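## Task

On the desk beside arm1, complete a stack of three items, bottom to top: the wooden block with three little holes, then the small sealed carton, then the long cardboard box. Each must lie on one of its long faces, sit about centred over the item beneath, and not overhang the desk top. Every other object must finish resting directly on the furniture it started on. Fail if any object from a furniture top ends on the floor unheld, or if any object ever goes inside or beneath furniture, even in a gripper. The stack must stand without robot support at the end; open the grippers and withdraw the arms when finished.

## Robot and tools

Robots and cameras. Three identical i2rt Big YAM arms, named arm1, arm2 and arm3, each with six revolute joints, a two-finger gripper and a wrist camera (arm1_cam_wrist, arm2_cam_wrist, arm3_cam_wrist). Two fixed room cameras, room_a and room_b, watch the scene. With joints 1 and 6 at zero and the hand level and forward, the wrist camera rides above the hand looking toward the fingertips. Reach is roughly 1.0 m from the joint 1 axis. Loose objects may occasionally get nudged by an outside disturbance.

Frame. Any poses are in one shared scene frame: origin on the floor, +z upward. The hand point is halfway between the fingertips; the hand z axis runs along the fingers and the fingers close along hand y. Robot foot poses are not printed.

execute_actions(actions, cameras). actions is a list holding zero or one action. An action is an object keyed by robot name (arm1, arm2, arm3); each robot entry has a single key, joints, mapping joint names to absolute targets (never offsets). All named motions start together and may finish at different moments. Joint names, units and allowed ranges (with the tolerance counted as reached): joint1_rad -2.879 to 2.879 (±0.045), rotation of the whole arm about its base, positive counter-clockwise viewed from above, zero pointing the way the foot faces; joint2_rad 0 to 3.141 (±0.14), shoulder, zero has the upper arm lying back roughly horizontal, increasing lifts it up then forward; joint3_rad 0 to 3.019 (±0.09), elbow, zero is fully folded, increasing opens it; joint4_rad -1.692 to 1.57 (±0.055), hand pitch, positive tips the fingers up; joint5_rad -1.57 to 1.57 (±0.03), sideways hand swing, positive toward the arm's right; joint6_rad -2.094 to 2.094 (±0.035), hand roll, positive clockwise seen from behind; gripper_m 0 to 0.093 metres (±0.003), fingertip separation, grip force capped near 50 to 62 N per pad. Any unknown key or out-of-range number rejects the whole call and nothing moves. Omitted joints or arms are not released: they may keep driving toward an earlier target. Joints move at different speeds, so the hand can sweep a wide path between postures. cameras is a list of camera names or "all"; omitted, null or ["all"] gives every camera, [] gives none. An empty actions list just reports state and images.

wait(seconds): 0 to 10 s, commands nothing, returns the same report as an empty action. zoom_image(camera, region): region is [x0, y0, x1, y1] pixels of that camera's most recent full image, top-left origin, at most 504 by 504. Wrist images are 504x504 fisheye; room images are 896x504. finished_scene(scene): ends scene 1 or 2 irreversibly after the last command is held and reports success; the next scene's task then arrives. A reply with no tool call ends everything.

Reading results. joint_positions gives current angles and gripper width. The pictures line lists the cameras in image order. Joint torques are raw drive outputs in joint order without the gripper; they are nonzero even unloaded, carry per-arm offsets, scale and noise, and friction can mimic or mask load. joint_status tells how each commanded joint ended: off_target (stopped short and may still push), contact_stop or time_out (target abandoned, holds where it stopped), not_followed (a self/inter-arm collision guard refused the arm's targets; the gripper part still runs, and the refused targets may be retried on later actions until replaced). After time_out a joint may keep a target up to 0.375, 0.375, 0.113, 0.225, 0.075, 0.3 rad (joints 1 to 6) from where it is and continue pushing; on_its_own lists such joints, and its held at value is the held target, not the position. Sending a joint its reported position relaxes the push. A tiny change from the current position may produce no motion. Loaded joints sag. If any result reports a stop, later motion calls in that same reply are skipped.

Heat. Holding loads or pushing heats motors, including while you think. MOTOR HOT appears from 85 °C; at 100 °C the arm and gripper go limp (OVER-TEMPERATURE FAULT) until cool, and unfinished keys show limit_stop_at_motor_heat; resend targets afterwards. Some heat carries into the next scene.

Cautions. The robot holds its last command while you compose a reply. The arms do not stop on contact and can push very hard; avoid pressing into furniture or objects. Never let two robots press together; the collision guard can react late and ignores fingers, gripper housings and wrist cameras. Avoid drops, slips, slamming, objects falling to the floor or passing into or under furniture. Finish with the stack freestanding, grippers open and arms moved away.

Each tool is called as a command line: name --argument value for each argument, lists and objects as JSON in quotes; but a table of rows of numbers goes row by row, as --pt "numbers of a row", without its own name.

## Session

execute_actions --actions '[]'

Scene clock: 0.00 s.
Joint torques (N m, as the arm reports them, + toward a larger angle): no reading
arm1.joint_positions: joint1_rad=+0.344 joint2_rad=+0.386 joint3_rad=+1.397 joint4_rad=-1.379 joint5_rad=+0.244 joint6_rad=-0.771 gripper_m=+0.095
arm1.joint_status: not commanded
arm1.hand: x=-1.1576 y=+0.2401 z=+1.3716 quat_wxyz=(-0.090, -0.421, -0.702, +0.568) (m; scene frame)
arm2.joint_positions: joint1_rad=+0.590 joint2_rad=+0.383 joint3_rad=+1.385 joint4_rad=-1.258 joint5_rad=-0.280 joint6_rad=+0.612 gripper_m=+0.094
arm2.joint_status: not commanded
arm2.hand: x=-0.1190 y=-0.1547 z=+1.4830 quat_wxyz=(-0.050, +0.571, -0.539, -0.618) (m; scene frame)
arm3.joint_positions: joint1_rad=+0.339 joint2_rad=+0.633 joint3_rad=+1.392 joint4_rad=-1.417 joint5_rad=-0.175 joint6_rad=-0.260 gripper_m=+0.095
arm3.joint_status: not commanded
arm3.hand: x=+0.9946 y=+0.0806 z=+1.3304 quat_wxyz=(-0.218, +0.833, -0.332, -0.386) (m; scene frame)
pictures: arm1_cam_wrist, arm2_cam_wrist, arm3_cam_wrist, room_a, room_b
Images, in order (width x height): arm1_cam_wrist 504x504, arm2_cam_wrist 504x504, arm3_cam_wrist 504x504, room_a 896x504, room_b 896x504.

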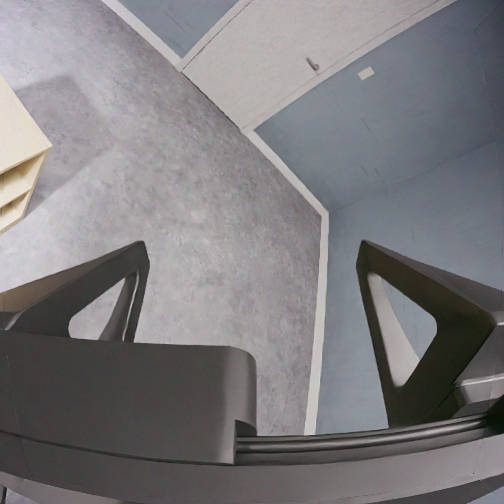

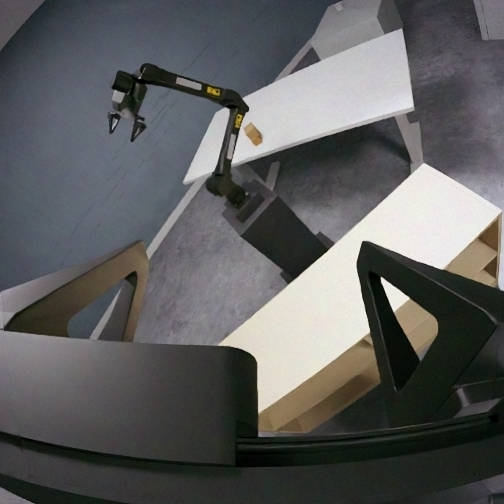

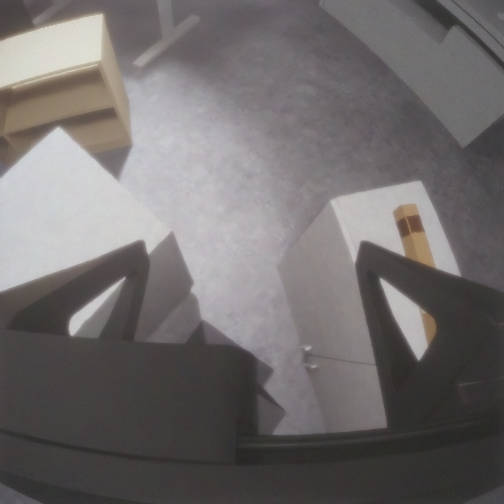

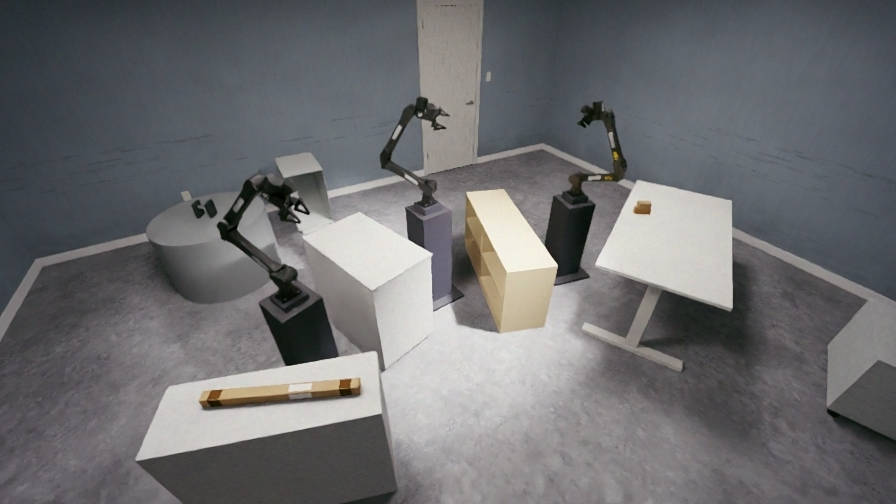

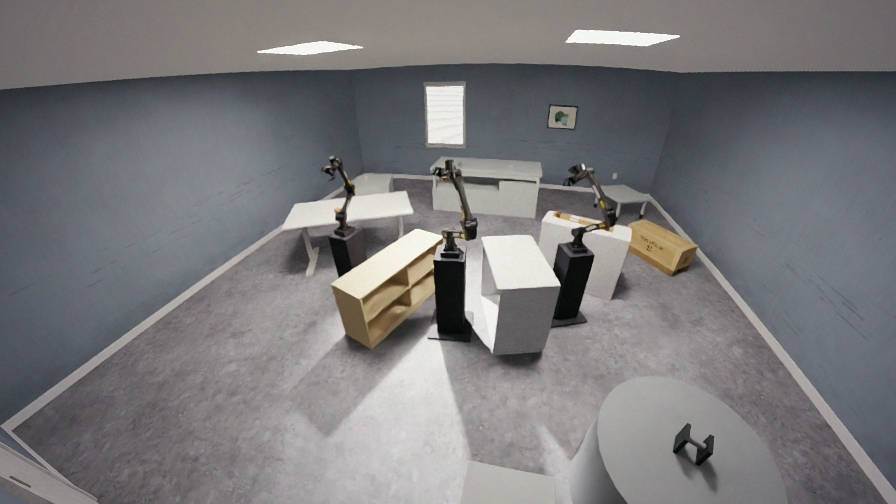

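zoom_image --camera "room_a" --region '[590,170,750,260]'

zoom_image --camera "arm2_cam_wrist" --region '[180,80,340,200]'

zoom_image --camera "room_a" --region '[130,330,410,490]'

zoom_image --camera "room_b" --region '[270,150,710,350]'

Region (590, 170, 750, 260) of room_a's 896x504 image, scaled by 3.150, with more detail than that image has; it fills the top 284 rows of this view, and the rest is white.

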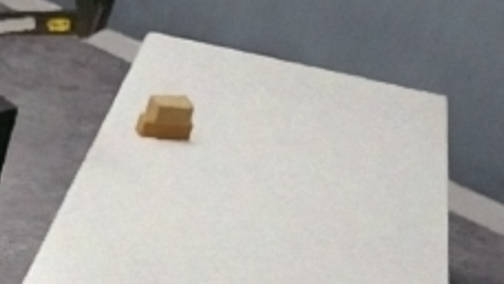

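Region (180, 80, 340, 200) of arm2_cam_wrist's 504x504 image, scaled by 3.150, with more detail than that image has; it fills the top 378 rows of this view, and the rest is white.

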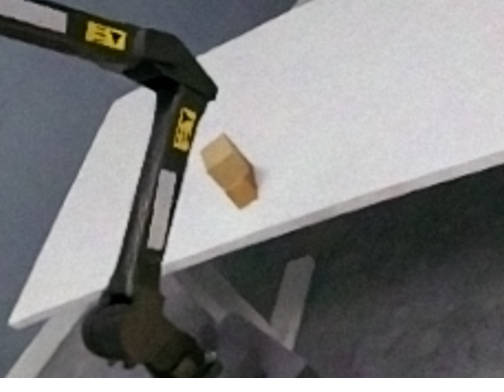

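Region (130, 330, 410, 490) of room_a's 896x504 image, scaled by 1.800, with more detail than that image has; it fills the top 288 rows of this view, and the rest is white.

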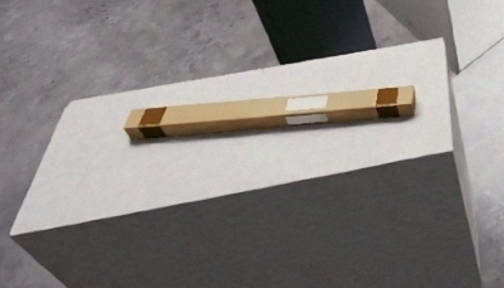

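Region (270, 150, 710, 350) of room_b's 896x504 image, scaled by 1.145, with more detail than that image has; it fills the top 229 rows of this view, and the rest is white.

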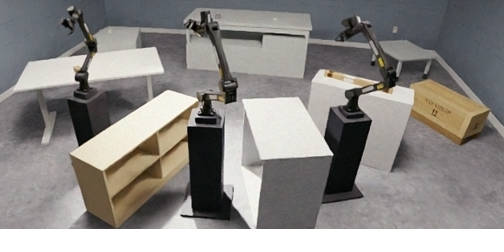

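execute_actions --actions '[{"arm1":{"joints":{"joint1_rad":-2.5,"joint2_rad":1.65,"joint3_rad":1.61,"joint4_rad":-1.53,"joint5_rad":0,"joint6_rad":0}},"arm2":{"joints":{"joint1_rad":-1.4,"joint2_rad":1.65,"joint3_rad":1.61,"joint4_rad":-1.53,"joint5_rad":0,"joint6_rad":0}},"arm3":{"joints":{"joint1_rad":-0.2,"joint2_rad":1.65,"joint3_rad":1.61,"joint4_rad":-1.53,"joint5_rad":0,"joint6_rad":0}}}]'

Scene clock: 6.93 s.
Joint torques (N m, as the arm reports them, + toward a larger angle): arm1=[  0.38 -15.67  10.14   0.23  -0.06   0.05] | arm2=[ -1.39 -15.22   7.96  -0.2    0.01  -0.19] | arm3=[ -0.8  -15.6   11.87  -0.5    0.07   0.12]
arm1.joint_positions: joint1_rad=-2.508 joint2_rad=+1.667 joint3_rad=+1.600 joint4_rad=-1.523 joint5_rad=-0.001 joint6_rad=-0.016 gripper_m=+0.095
arm1.joint_status: all done
arm1.hand: x=-1.1906 y=+0.8512 z=+1.0245 quat_wxyz=(-0.013, -0.770, +0.638, -0.005) (m; scene frame)
arm2.joint_positions: joint1_rad=-1.405 joint2_rad=+1.654 joint3_rad=+1.607 joint4_rad=-1.519 joint5_rad=+0.001 joint6_rad=+0.013 gripper_m=+0.094
arm2.joint_status: all done
arm2.hand: x=+0.4840 y=-0.2388 z=+1.1232 quat_wxyz=(-0.002, +0.005, -1.000, -0.007) (m; scene frame)
arm3.joint_positions: joint1_rad=-0.200 joint2_rad=+1.654 joint3_rad=+1.594 joint4_rad=-1.512 joint5_rad=-0.002 joint6_rad=-0.012 gripper_m=+0.095
arm3.joint_status: all done
arm3.hand: x=+1.1631 y=+0.3917 z=+1.0416 quat_wxyz=(-0.002, +0.684, -0.730, +0.004) (m; scene frame)
pictures: arm1_cam_wrist, arm2_cam_wrist, arm3_cam_wrist, room_a, room_b
Images, in order (width x height): arm1_cam_wrist 504x504, arm2_cam_wrist 504x504, arm3_cam_wrist 504x504, room_a 896x504, room_b 896x504.

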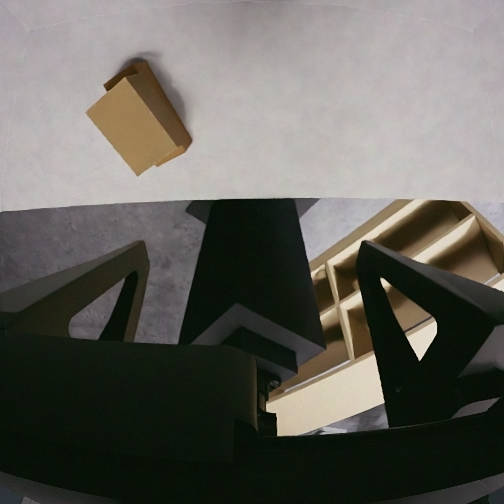

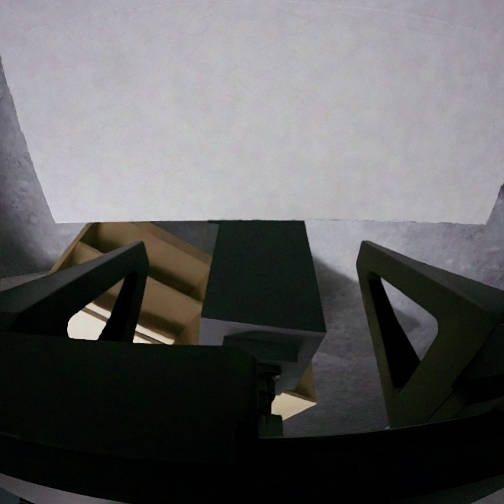

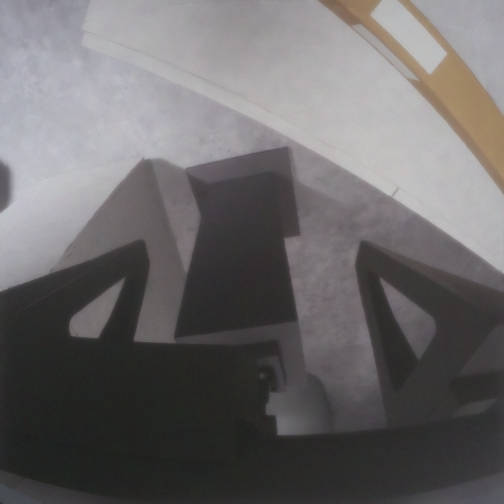

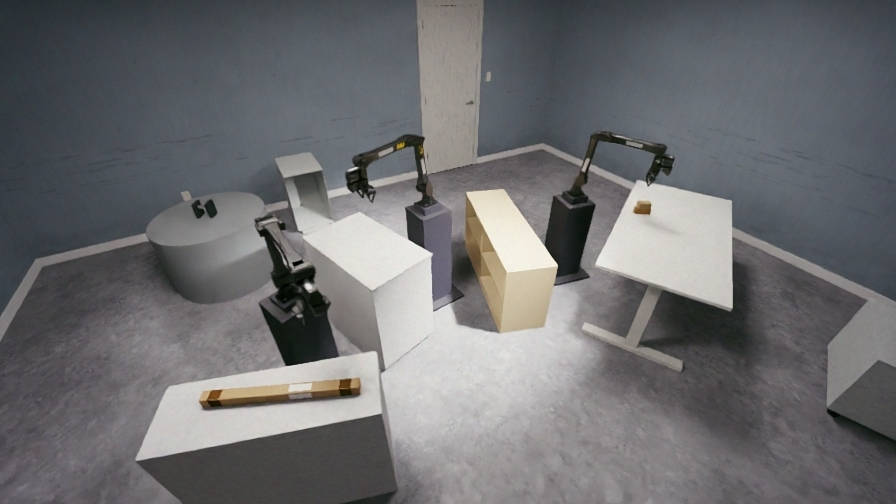

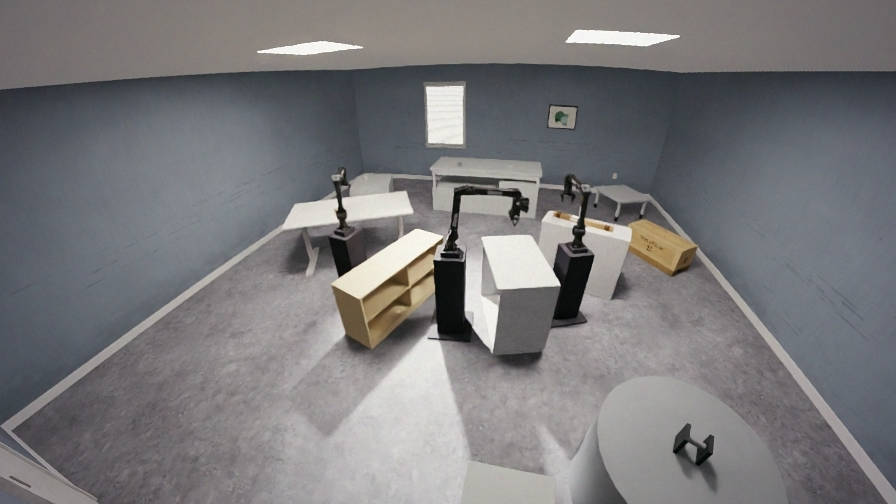

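zoom_image --camera "arm1_cam_wrist" --region '[60,40,220,200]'

zoom_image --camera "room_a" --region '[620,190,670,225]'

Region (60, 40, 220, 200) of arm1_cam_wrist's 504x504 image, scaled by 3.150, with more detail than that image has.

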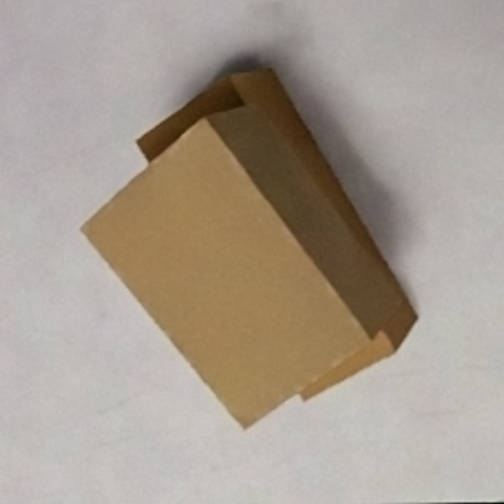

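Region (620, 190, 670, 225) of room_a's 896x504 image, scaled by 10.080, with more detail than that image has; it fills the top 353 rows of this view, and the rest is white.

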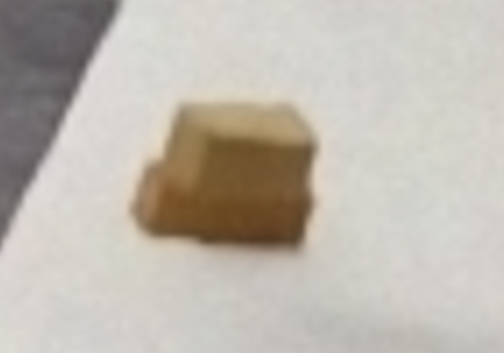

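execute_actions --actions '[{"arm1":{"joints":{"joint1_rad":-2.30,"joint2_rad":1.86,"joint3_rad":1.86,"joint4_rad":-1.55}},"arm2":{"joints":{"joint1_rad":1.45}},"arm3":{"joints":{"joint1_rad":-0.49,"joint2_rad":2.19,"joint3_rad":2.24,"joint4_rad":-1.62,"joint6_rad":-1.52}}}]'

Scene clock: 14.57 s.
Joint torques (N m, as the arm reports them, + toward a larger angle): arm1=[ -0.37 -18.84  14.12   0.47  -0.06   0.05] | arm2=[ -2.9  -15.27   7.98  -0.21   0.08  -0.13] | arm3=[ -0.81 -23.    13.69  -0.57  -0.09  -0.17]
arm1.joint_positions: joint1_rad=-2.297 joint2_rad=+1.877 joint3_rad=+1.805 joint4_rad=-1.549 joint5_rad=-0.001 joint6_rad=-0.016 gripper_m=+0.095
arm1.joint_status: all done
arm1.hand: x=-1.3176 y=+0.8848 z=+0.9948 quat_wxyz=(-0.020, -0.833, +0.553, -0.017) (m; scene frame)
arm2.joint_positions: joint1_rad=+1.457 joint2_rad=+1.654 joint3_rad=+1.607 joint4_rad=-1.519 joint5_rad=+0.000 joint6_rad=+0.011 gripper_m=+0.094
arm2.joint_status: all done
arm2.hand: x=-0.5067 y=-0.1207 z=+1.1264 quat_wxyz=(-0.007, +0.991, -0.134, -0.004) (m; scene frame)
arm3.joint_positions: joint1_rad=-0.491 joint2_rad=+2.190 joint3_rad=+2.206 joint4_rad=-1.604 joint5_rad=+0.001 joint6_rad=-1.508 gripper_m=+0.095
arm3.joint_status: all done
arm3.hand: x=+1.3679 y=+0.5205 z=+0.9697 quat_wxyz=(+0.008, +0.977, -0.213, +0.004) (m; scene frame)
pictures: arm1_cam_wrist, arm2_cam_wrist, arm3_cam_wrist, room_a, room_b
Images, in order (width x height): arm1_cam_wrist 504x504, arm2_cam_wrist 504x504, arm3_cam_wrist 504x504, room_a 896x504, room_b 896x504.

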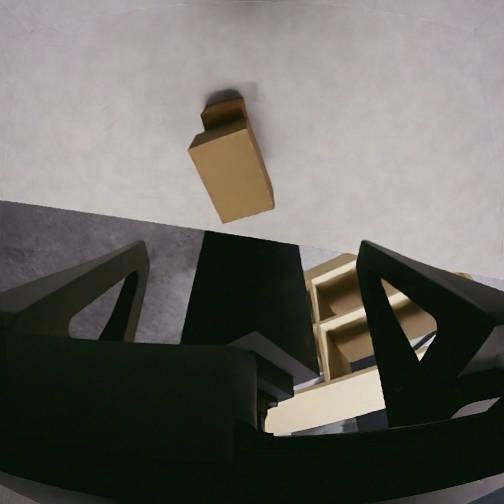

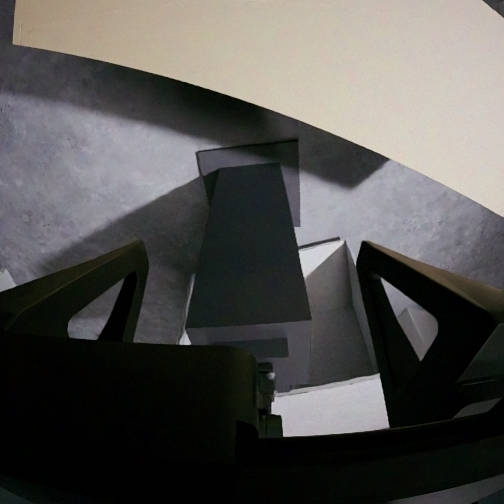

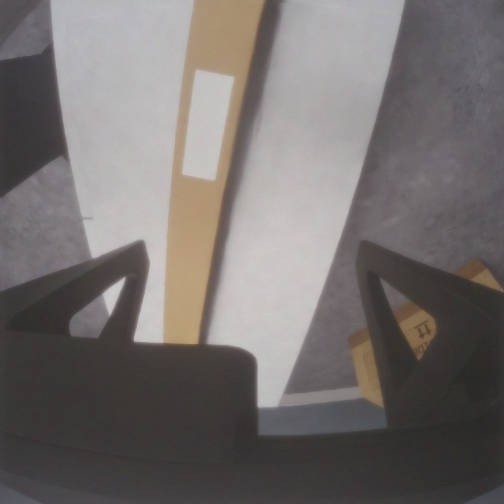

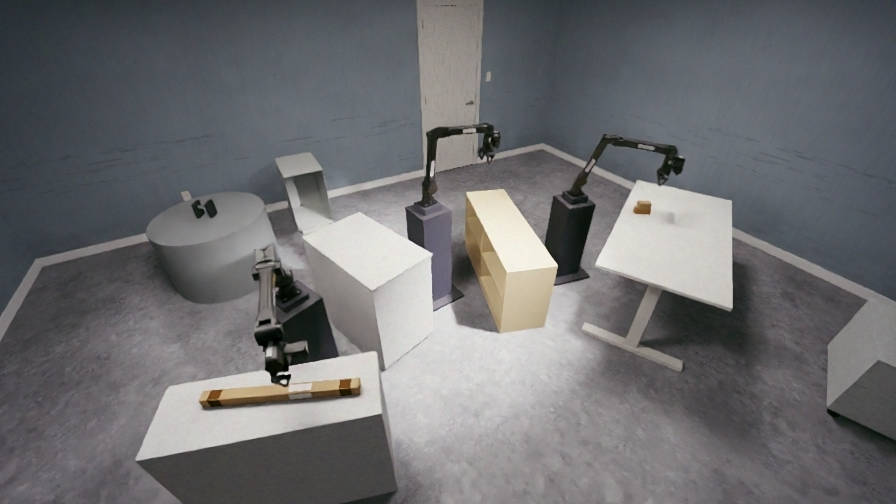

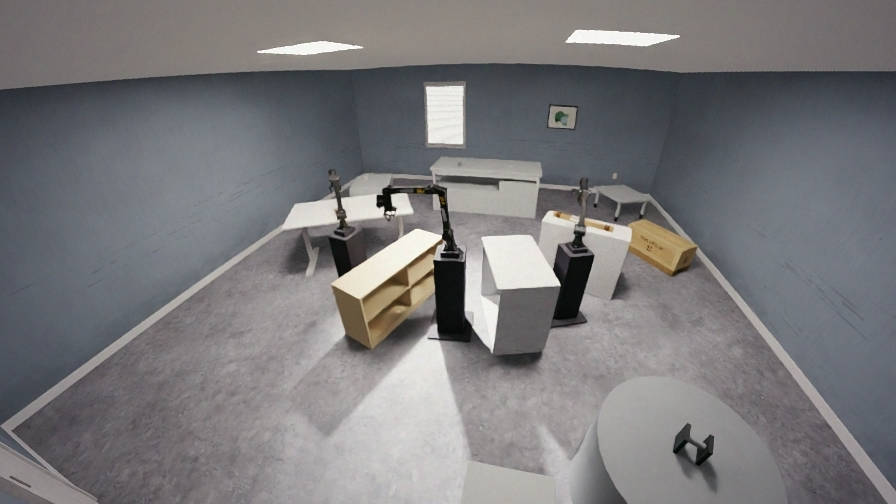

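zoom_image --camera "arm1_cam_wrist" --region '[160,70,320,250]'

zoom_image --camera "arm3_cam_wrist" --region '[60,0,360,360]'

Region (160, 70, 320, 250) of arm1_cam_wrist's 504x504 image, scaled by 2.800, with more detail than that image has.

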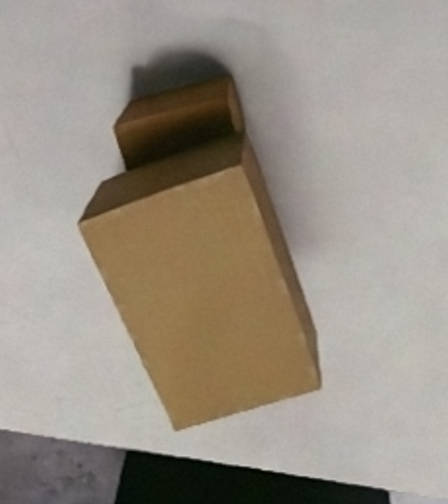

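Region (60, 0, 360, 360) of arm3_cam_wrist's 504x504 image, scaled by 1.400, with more detail than that image has.

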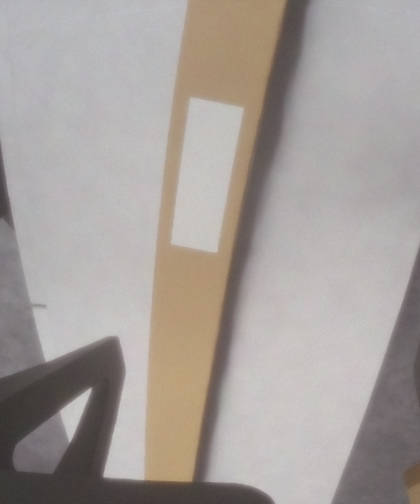

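execute_actions --actions '[{"arm1":{"joints":{"joint1_rad":0.5,"joint2_rad":1.3,"joint3_rad":1.5,"joint4_rad":-1.6}},"arm2":{"joints":{"joint1_rad":1.28,"joint2_rad":2.08,"joint3_rad":2.19,"joint4_rad":-1.65}},"arm3":{"joints":{"joint1_rad":-0.60,"joint2_rad":2.03,"joint3_rad":1.665,"joint4_rad":-1.19,"joint6_rad":-1.425}}}]'

Scene clock: 25.87 s.
Joint torques (N m, as the arm reports them, + toward a larger angle): arm1=[-0.66 -9.79  9.13  0.69 -0.09  0.05] | arm2=[ -1.67 -21.67  11.12  -0.11   0.07  -0.14] | arm3=[ -0.5  -19.19  10.4    0.83  -0.08   0.12]
arm1.joint_positions: joint1_rad=+0.501 joint2_rad=+1.313 joint3_rad=+1.503 joint4_rad=-1.594 joint5_rad=+0.000 joint6_rad=-0.015 gripper_m=+0.095
arm1.joint_status: all done
arm1.hand: x=-1.0887 y=-0.0497 z=+1.1429 quat_wxyz=(-0.057, -0.685, -0.723, +0.064) (m; scene frame)
arm2.joint_positions: joint1_rad=+1.274 joint2_rad=+2.087 joint3_rad=+2.138 joint4_rad=-1.639 joint5_rad=+0.000 joint6_rad=+0.011 gripper_m=+0.094
arm2.joint_status: all done
arm2.hand: x=-0.6029 y=+0.0264 z=+1.0901 quat_wxyz=(-0.005, +0.975, -0.224, +0.006) (m; scene frame)
arm3.joint_positions: joint1_rad=-0.605 joint2_rad=+2.025 joint3_rad=+1.655 joint4_rad=-1.208 joint5_rad=+0.000 joint6_rad=-1.437 gripper_m=+0.095
arm3.joint_status: all done
arm3.hand: x=+1.4058 y=+0.4259 z=+0.8677 quat_wxyz=(+0.002, +0.953, -0.302, +0.004) (m; scene frame)
pictures: arm1_cam_wrist, arm2_cam_wrist, arm3_cam_wrist, room_a, room_b
Images, in order (width x height): arm1_cam_wrist 504x504, arm2_cam_wrist 504x504, arm3_cam_wrist 504x504, room_a 896x504, room_b 896x504.

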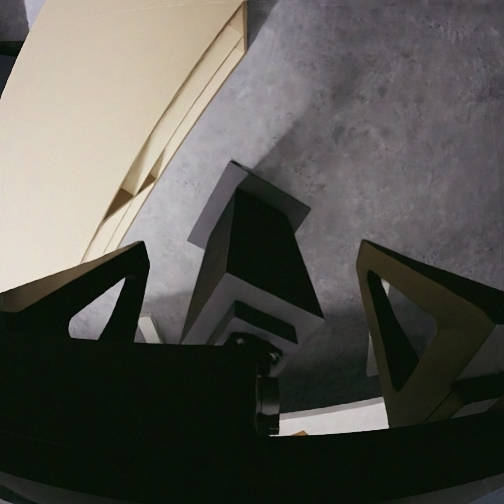

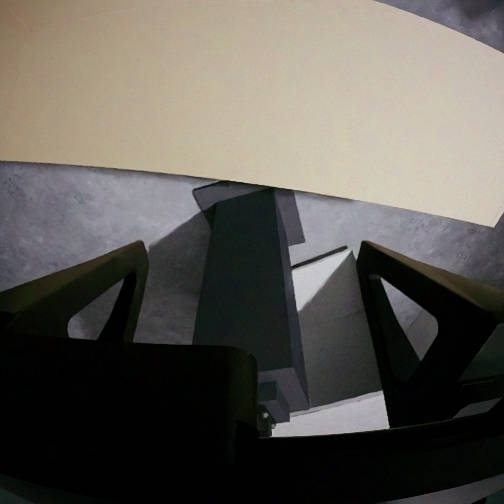

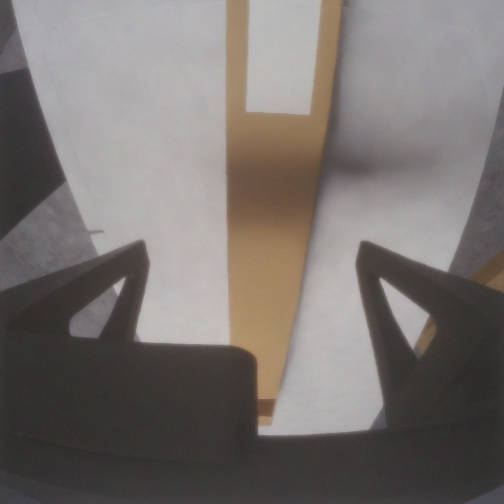

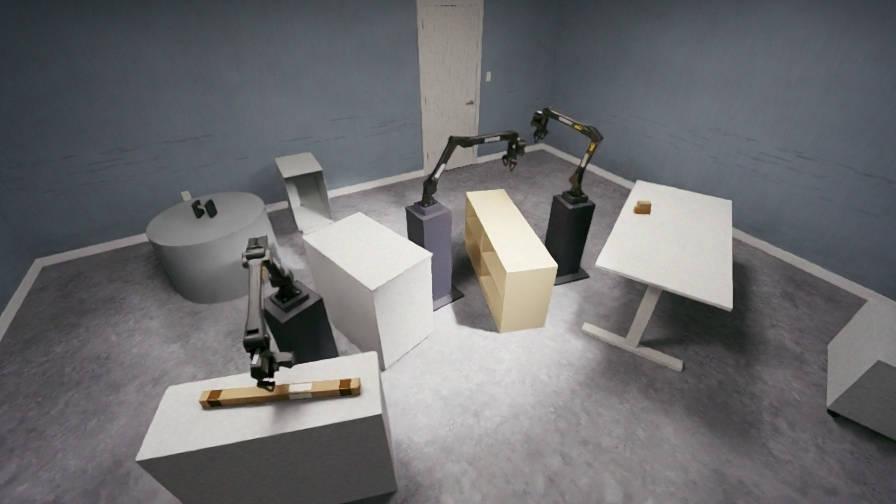

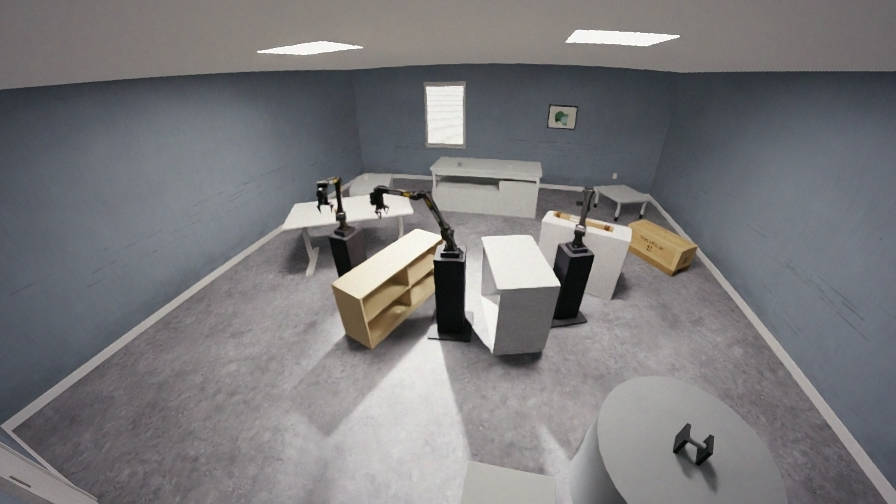

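zoom_image --camera "arm3_cam_wrist" --region '[180,60,400,440]'

Region (180, 60, 400, 440) of arm3_cam_wrist's 504x504 image, scaled by 1.326, with more detail than that image has; it fills the left 292 columns of this view, and the rest is white.

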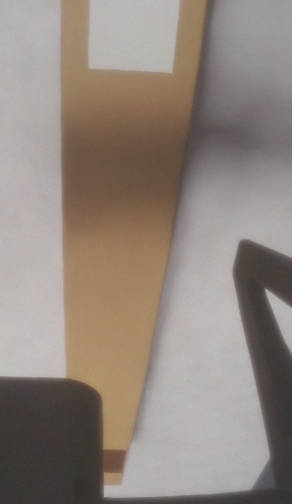

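execute_actions --actions '[{"arm3":{"joints":{"joint2_rad":2.118,"joint3_rad":1.633,"joint4_rad":-1.06}},"arm2":{"joints":{"joint1_rad":-0.6,"joint2_rad":1.3,"joint3_rad":1.4,"joint4_rad":-1.6}}}]' --cameras '["arm3_cam_wrist","room_a","room_b"]'

Scene clock: 29.97 s.
Joint torques (N m, as the arm reports them, + toward a larger angle): arm1=[-0.53 -9.73  9.16  0.68 -0.07  0.05] | arm2=[ -1.7  -10.13   7.05   0.43  -0.01  -0.15] | arm3=[ -0.59 -19.     9.41   0.88  -0.08   0.12]
arm1.joint_positions: joint1_rad=+0.501 joint2_rad=+1.313 joint3_rad=+1.503 joint4_rad=-1.594 joint5_rad=+0.000 joint6_rad=-0.015 gripper_m=+0.095
arm1.joint_status: not commanded
arm1.hand: x=-1.0887 y=-0.0497 z=+1.1429 quat_wxyz=(-0.057, -0.685, -0.723, +0.064) (m; scene frame)
arm2.joint_positions: joint1_rad=-0.601 joint2_rad=+1.304 joint3_rad=+1.412 joint4_rad=-1.598 joint5_rad=+0.002 joint6_rad=+0.010 gripper_m=+0.094
arm2.joint_status: all done
arm2.hand: x=+0.2433 y=+0.0337 z=+1.1988 quat_wxyz=(-0.040, +0.396, -0.917, -0.023) (m; scene frame)
arm3.joint_positions: joint1_rad=-0.605 joint2_rad=+2.101 joint3_rad=+1.630 joint4_rad=-1.078 joint5_rad=+0.000 joint6_rad=-1.437 gripper_m=+0.095
arm3.joint_status: all done
arm3.hand: x=+1.4129 y=+0.4384 z=+0.8141 quat_wxyz=(-0.012, +0.953, -0.303, +0.007) (m; scene frame)
pictures: arm3_cam_wrist, room_a, room_b
Images, in order (width x height): arm3_cam_wrist 504x504, room_a 896x504, room_b 896x504.

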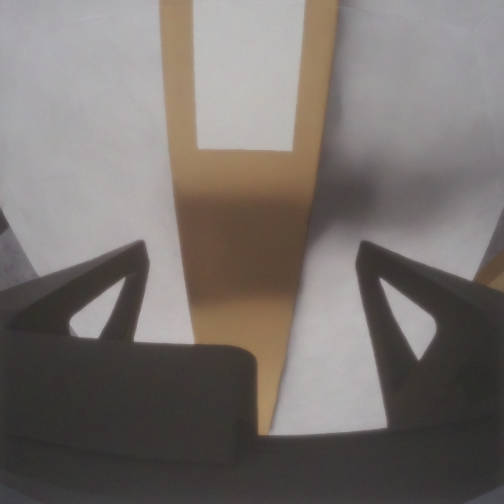

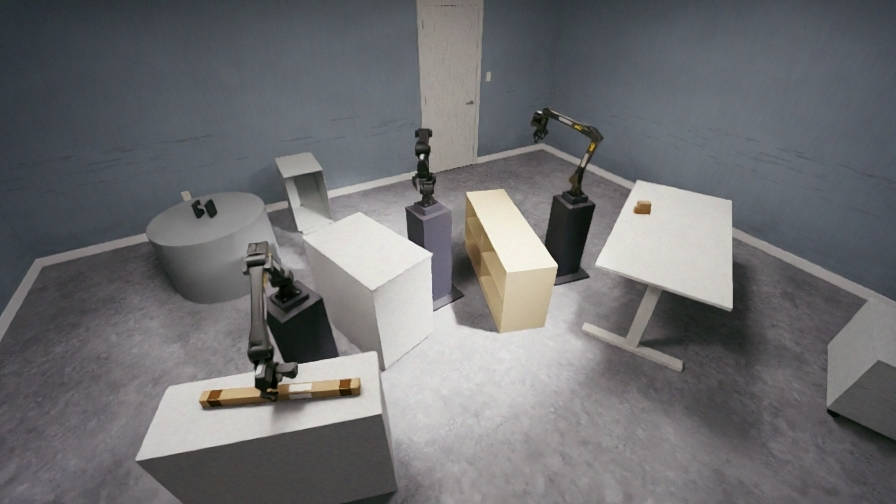

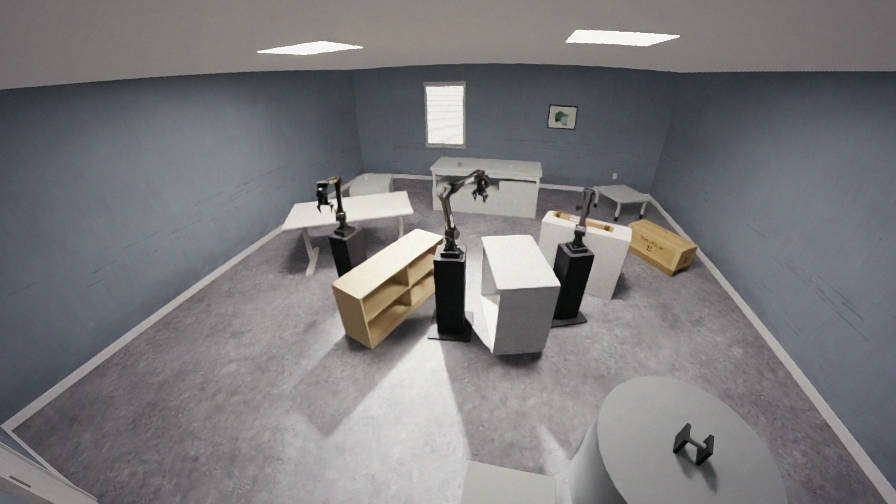

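execute_actions --actions '[{"arm3":{"joints":{"gripper_m":0.03}}}]' --cameras '["arm3_cam_wrist"]'

Scene clock: 30.83 s.
Joint torques (N m, as the arm reports them, + toward a larger angle): arm1=[-0.55 -9.75  9.16  0.67 -0.07  0.05] | arm2=[-1.71 -9.77  7.02  0.42 -0.02 -0.13] | arm3=[ -0.55 -19.07   9.55   0.85  -0.08   0.11]
arm1.joint_positions: joint1_rad=+0.501 joint2_rad=+1.313 joint3_rad=+1.503 joint4_rad=-1.594 joint5_rad=+0.000 joint6_rad=-0.015 gripper_m=+0.095
arm1.joint_status: not commanded
arm1.hand: x=-1.0887 y=-0.0497 z=+1.1429 quat_wxyz=(-0.057, -0.685, -0.723, +0.064) (m; scene frame)
arm2.joint_positions: joint1_rad=-0.601 joint2_rad=+1.304 joint3_rad=+1.412 joint4_rad=-1.598 joint5_rad=+0.002 joint6_rad=+0.010 gripper_m=+0.094
arm2.joint_status: not commanded
arm2.hand: x=+0.2433 y=+0.0337 z=+1.1988 quat_wxyz=(-0.040, +0.396, -0.917, -0.023) (m; scene frame)
arm3.joint_positions: joint1_rad=-0.605 joint2_rad=+2.101 joint3_rad=+1.630 joint4_rad=-1.077 joint5_rad=+0.000 joint6_rad=-1.435 gripper_m=+0.049
arm3.joint_status: gripper_m off_target (ended at +0.049, target +0.030)
arm3.hand: x=+1.4130 y=+0.4387 z=+0.8141 quat_wxyz=(-0.012, +0.953, -0.303, +0.007) (m; scene frame)
pictures: arm3_cam_wrist
Images, in order (width x height): arm3_cam_wrist 504x504.

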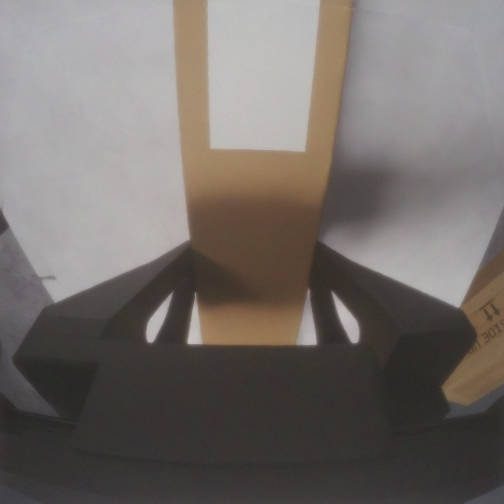

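execute_actions --actions '[{"arm3":{"joints":{"joint2_rad":1.81,"joint3_rad":1.64,"joint4_rad":-1.40}},"arm2":{"joints":{"joint1_rad":0.3,"joint6_rad":-1.58}}}]' --cameras '["arm3_cam_wrist","room_a"]'

Scene clock: 36.07 s.
Joint torques (N m, as the arm reports them, + toward a larger angle): arm1=[-0.55 -9.72  9.15  0.68 -0.07  0.05] | arm2=[-1.86 -9.93  6.97  0.31 -0.06 -0.19] | arm3=[ -0.54 -16.21  11.37  -0.48  -0.08   0.11]
arm1.joint_positions: joint1_rad=+0.501 joint2_rad=+1.313 joint3_rad=+1.503 joint4_rad=-1.594 joint5_rad=+0.000 joint6_rad=-0.015 gripper_m=+0.095
arm1.joint_status: not commanded
arm1.hand: x=-1.0887 y=-0.0497 z=+1.1429 quat_wxyz=(-0.057, -0.685, -0.723, +0.064) (m; scene frame)
arm2.joint_positions: joint1_rad=+0.300 joint2_rad=+1.304 joint3_rad=+1.412 joint4_rad=-1.598 joint5_rad=+0.001 joint6_rad=-1.566 gripper_m=+0.094
arm2.joint_status: all done
arm2.hand: x=-0.0791 y=+0.1320 z=+1.2007 quat_wxyz=(-0.048, +0.996, +0.075, -0.003) (m; scene frame)
arm3.joint_positions: joint1_rad=-0.605 joint2_rad=+1.795 joint3_rad=+1.628 joint4_rad=-1.383 joint5_rad=+0.000 joint6_rad=-1.435 gripper_m=+0.049
arm3.joint_status: all done
arm3.hand: x=+1.3817 y=+0.3820 z=+0.9857 quat_wxyz=(-0.011, +0.953, -0.303, +0.007) (m; scene frame)
pictures: arm3_cam_wrist, room_a
Images, in order (width x height): arm3_cam_wrist 504x504, room_a 896x504.

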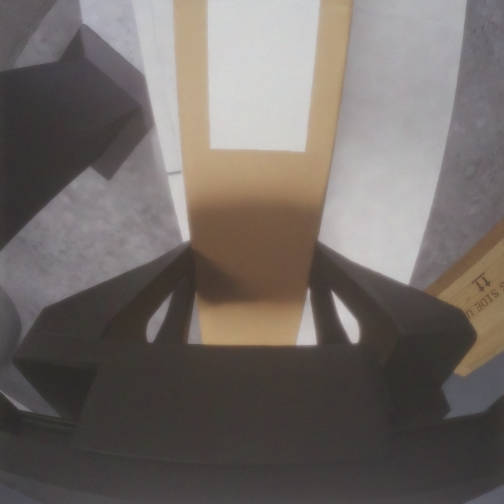

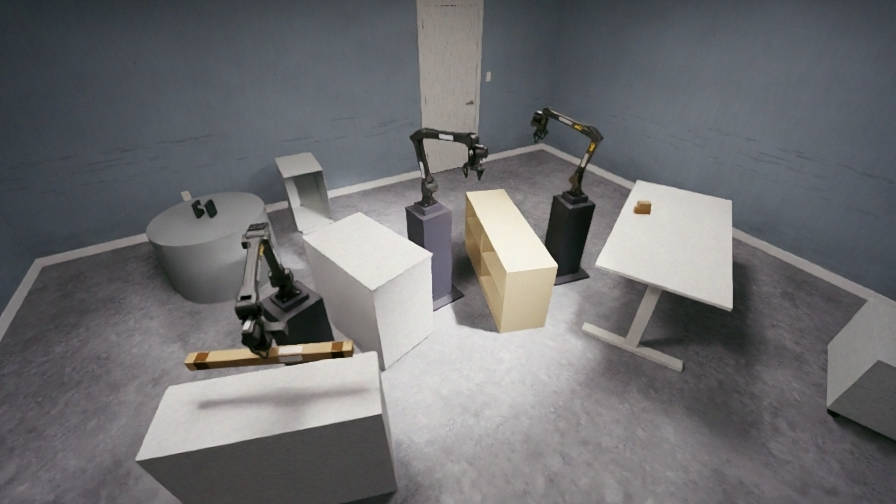

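execute_actions --actions '[{"arm3":{"joints":{"joint1_rad":1.726,"joint6_rad":-1.33}}}]' --cameras '["arm3_cam_wrist","arm2_cam_wrist","room_a","room_b"]'

Scene clock: 38.47 s.
Joint torques (N m, as the arm reports them, + toward a larger angle): arm1=[-0.55 -9.7   9.15  0.68 -0.07  0.05] | arm2=[-2.11 -9.5   6.94  0.32 -0.05 -0.16] | arm3=[ -1.51 -16.24  11.29  -0.54  -0.03   0.1 ]
arm1.joint_positions: joint1_rad=+0.501 joint2_rad=+1.313 joint3_rad=+1.503 joint4_rad=-1.594 joint5_rad=+0.000 joint6_rad=-0.015 gripper_m=+0.095
arm1.joint_status: not commanded
arm1.hand: x=-1.0887 y=-0.0497 z=+1.1429 quat_wxyz=(-0.057, -0.685, -0.723, +0.064) (m; scene frame)
arm2.joint_positions: joint1_rad=+0.300 joint2_rad=+1.304 joint3_rad=+1.412 joint4_rad=-1.598 joint5_rad=+0.001 joint6_rad=-1.567 gripper_m=+0.094
arm2.joint_status: not commanded
arm2.hand: x=-0.0791 y=+0.1320 z=+1.2007 quat_wxyz=(-0.048, +0.996, +0.076, -0.003) (m; scene frame)
arm3.joint_positions: joint1_rad=+1.734 joint2_rad=+1.798 joint3_rad=+1.628 joint4_rad=-1.383 joint5_rad=-0.001 joint6_rad=-1.340 gripper_m=+0.049
arm3.joint_status: all done
arm3.hand: x=+0.5941 y=-0.2659 z=+0.9768 quat_wxyz=(+0.000, +0.687, +0.727, -0.005) (m; scene frame)
pictures: arm2_cam_wrist, arm3_cam_wrist, room_a, room_b
Images, in order (width x height): arm2_cam_wrist 504x504, arm3_cam_wrist 504x504, room_a 896x504, room_b 896x504.

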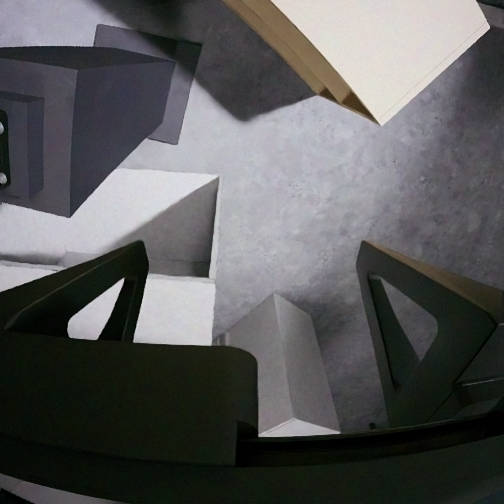

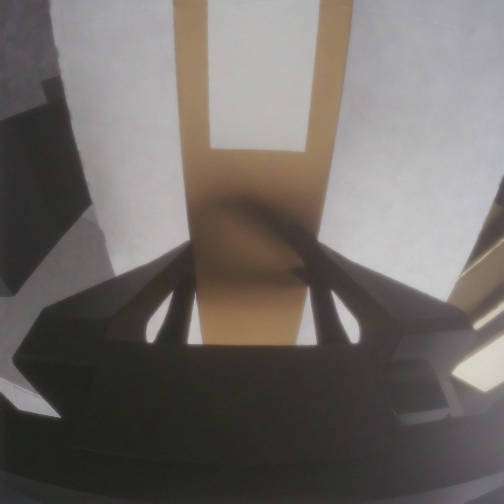

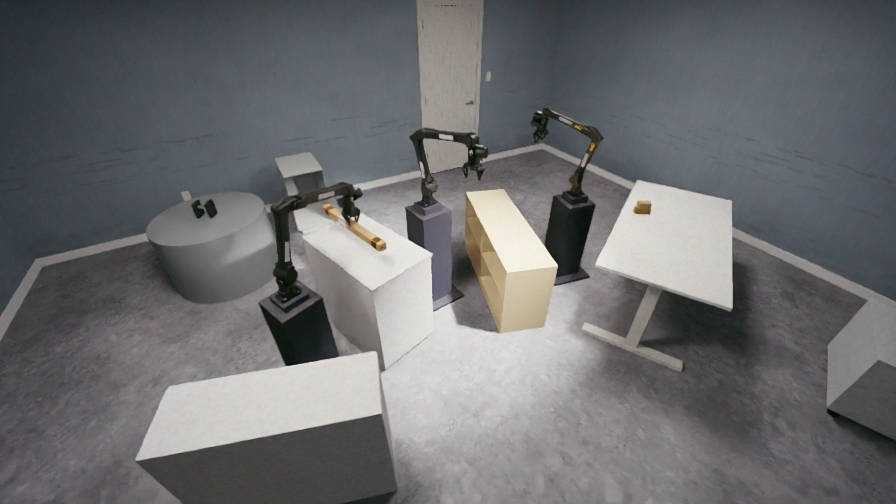

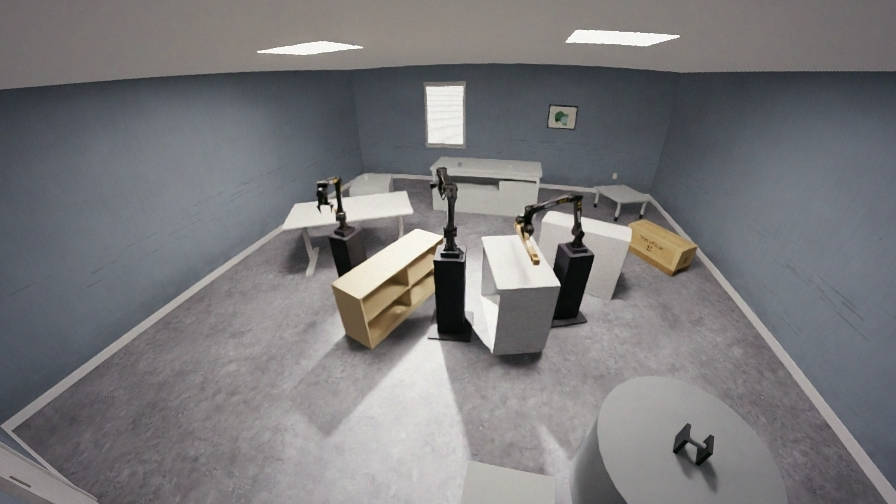

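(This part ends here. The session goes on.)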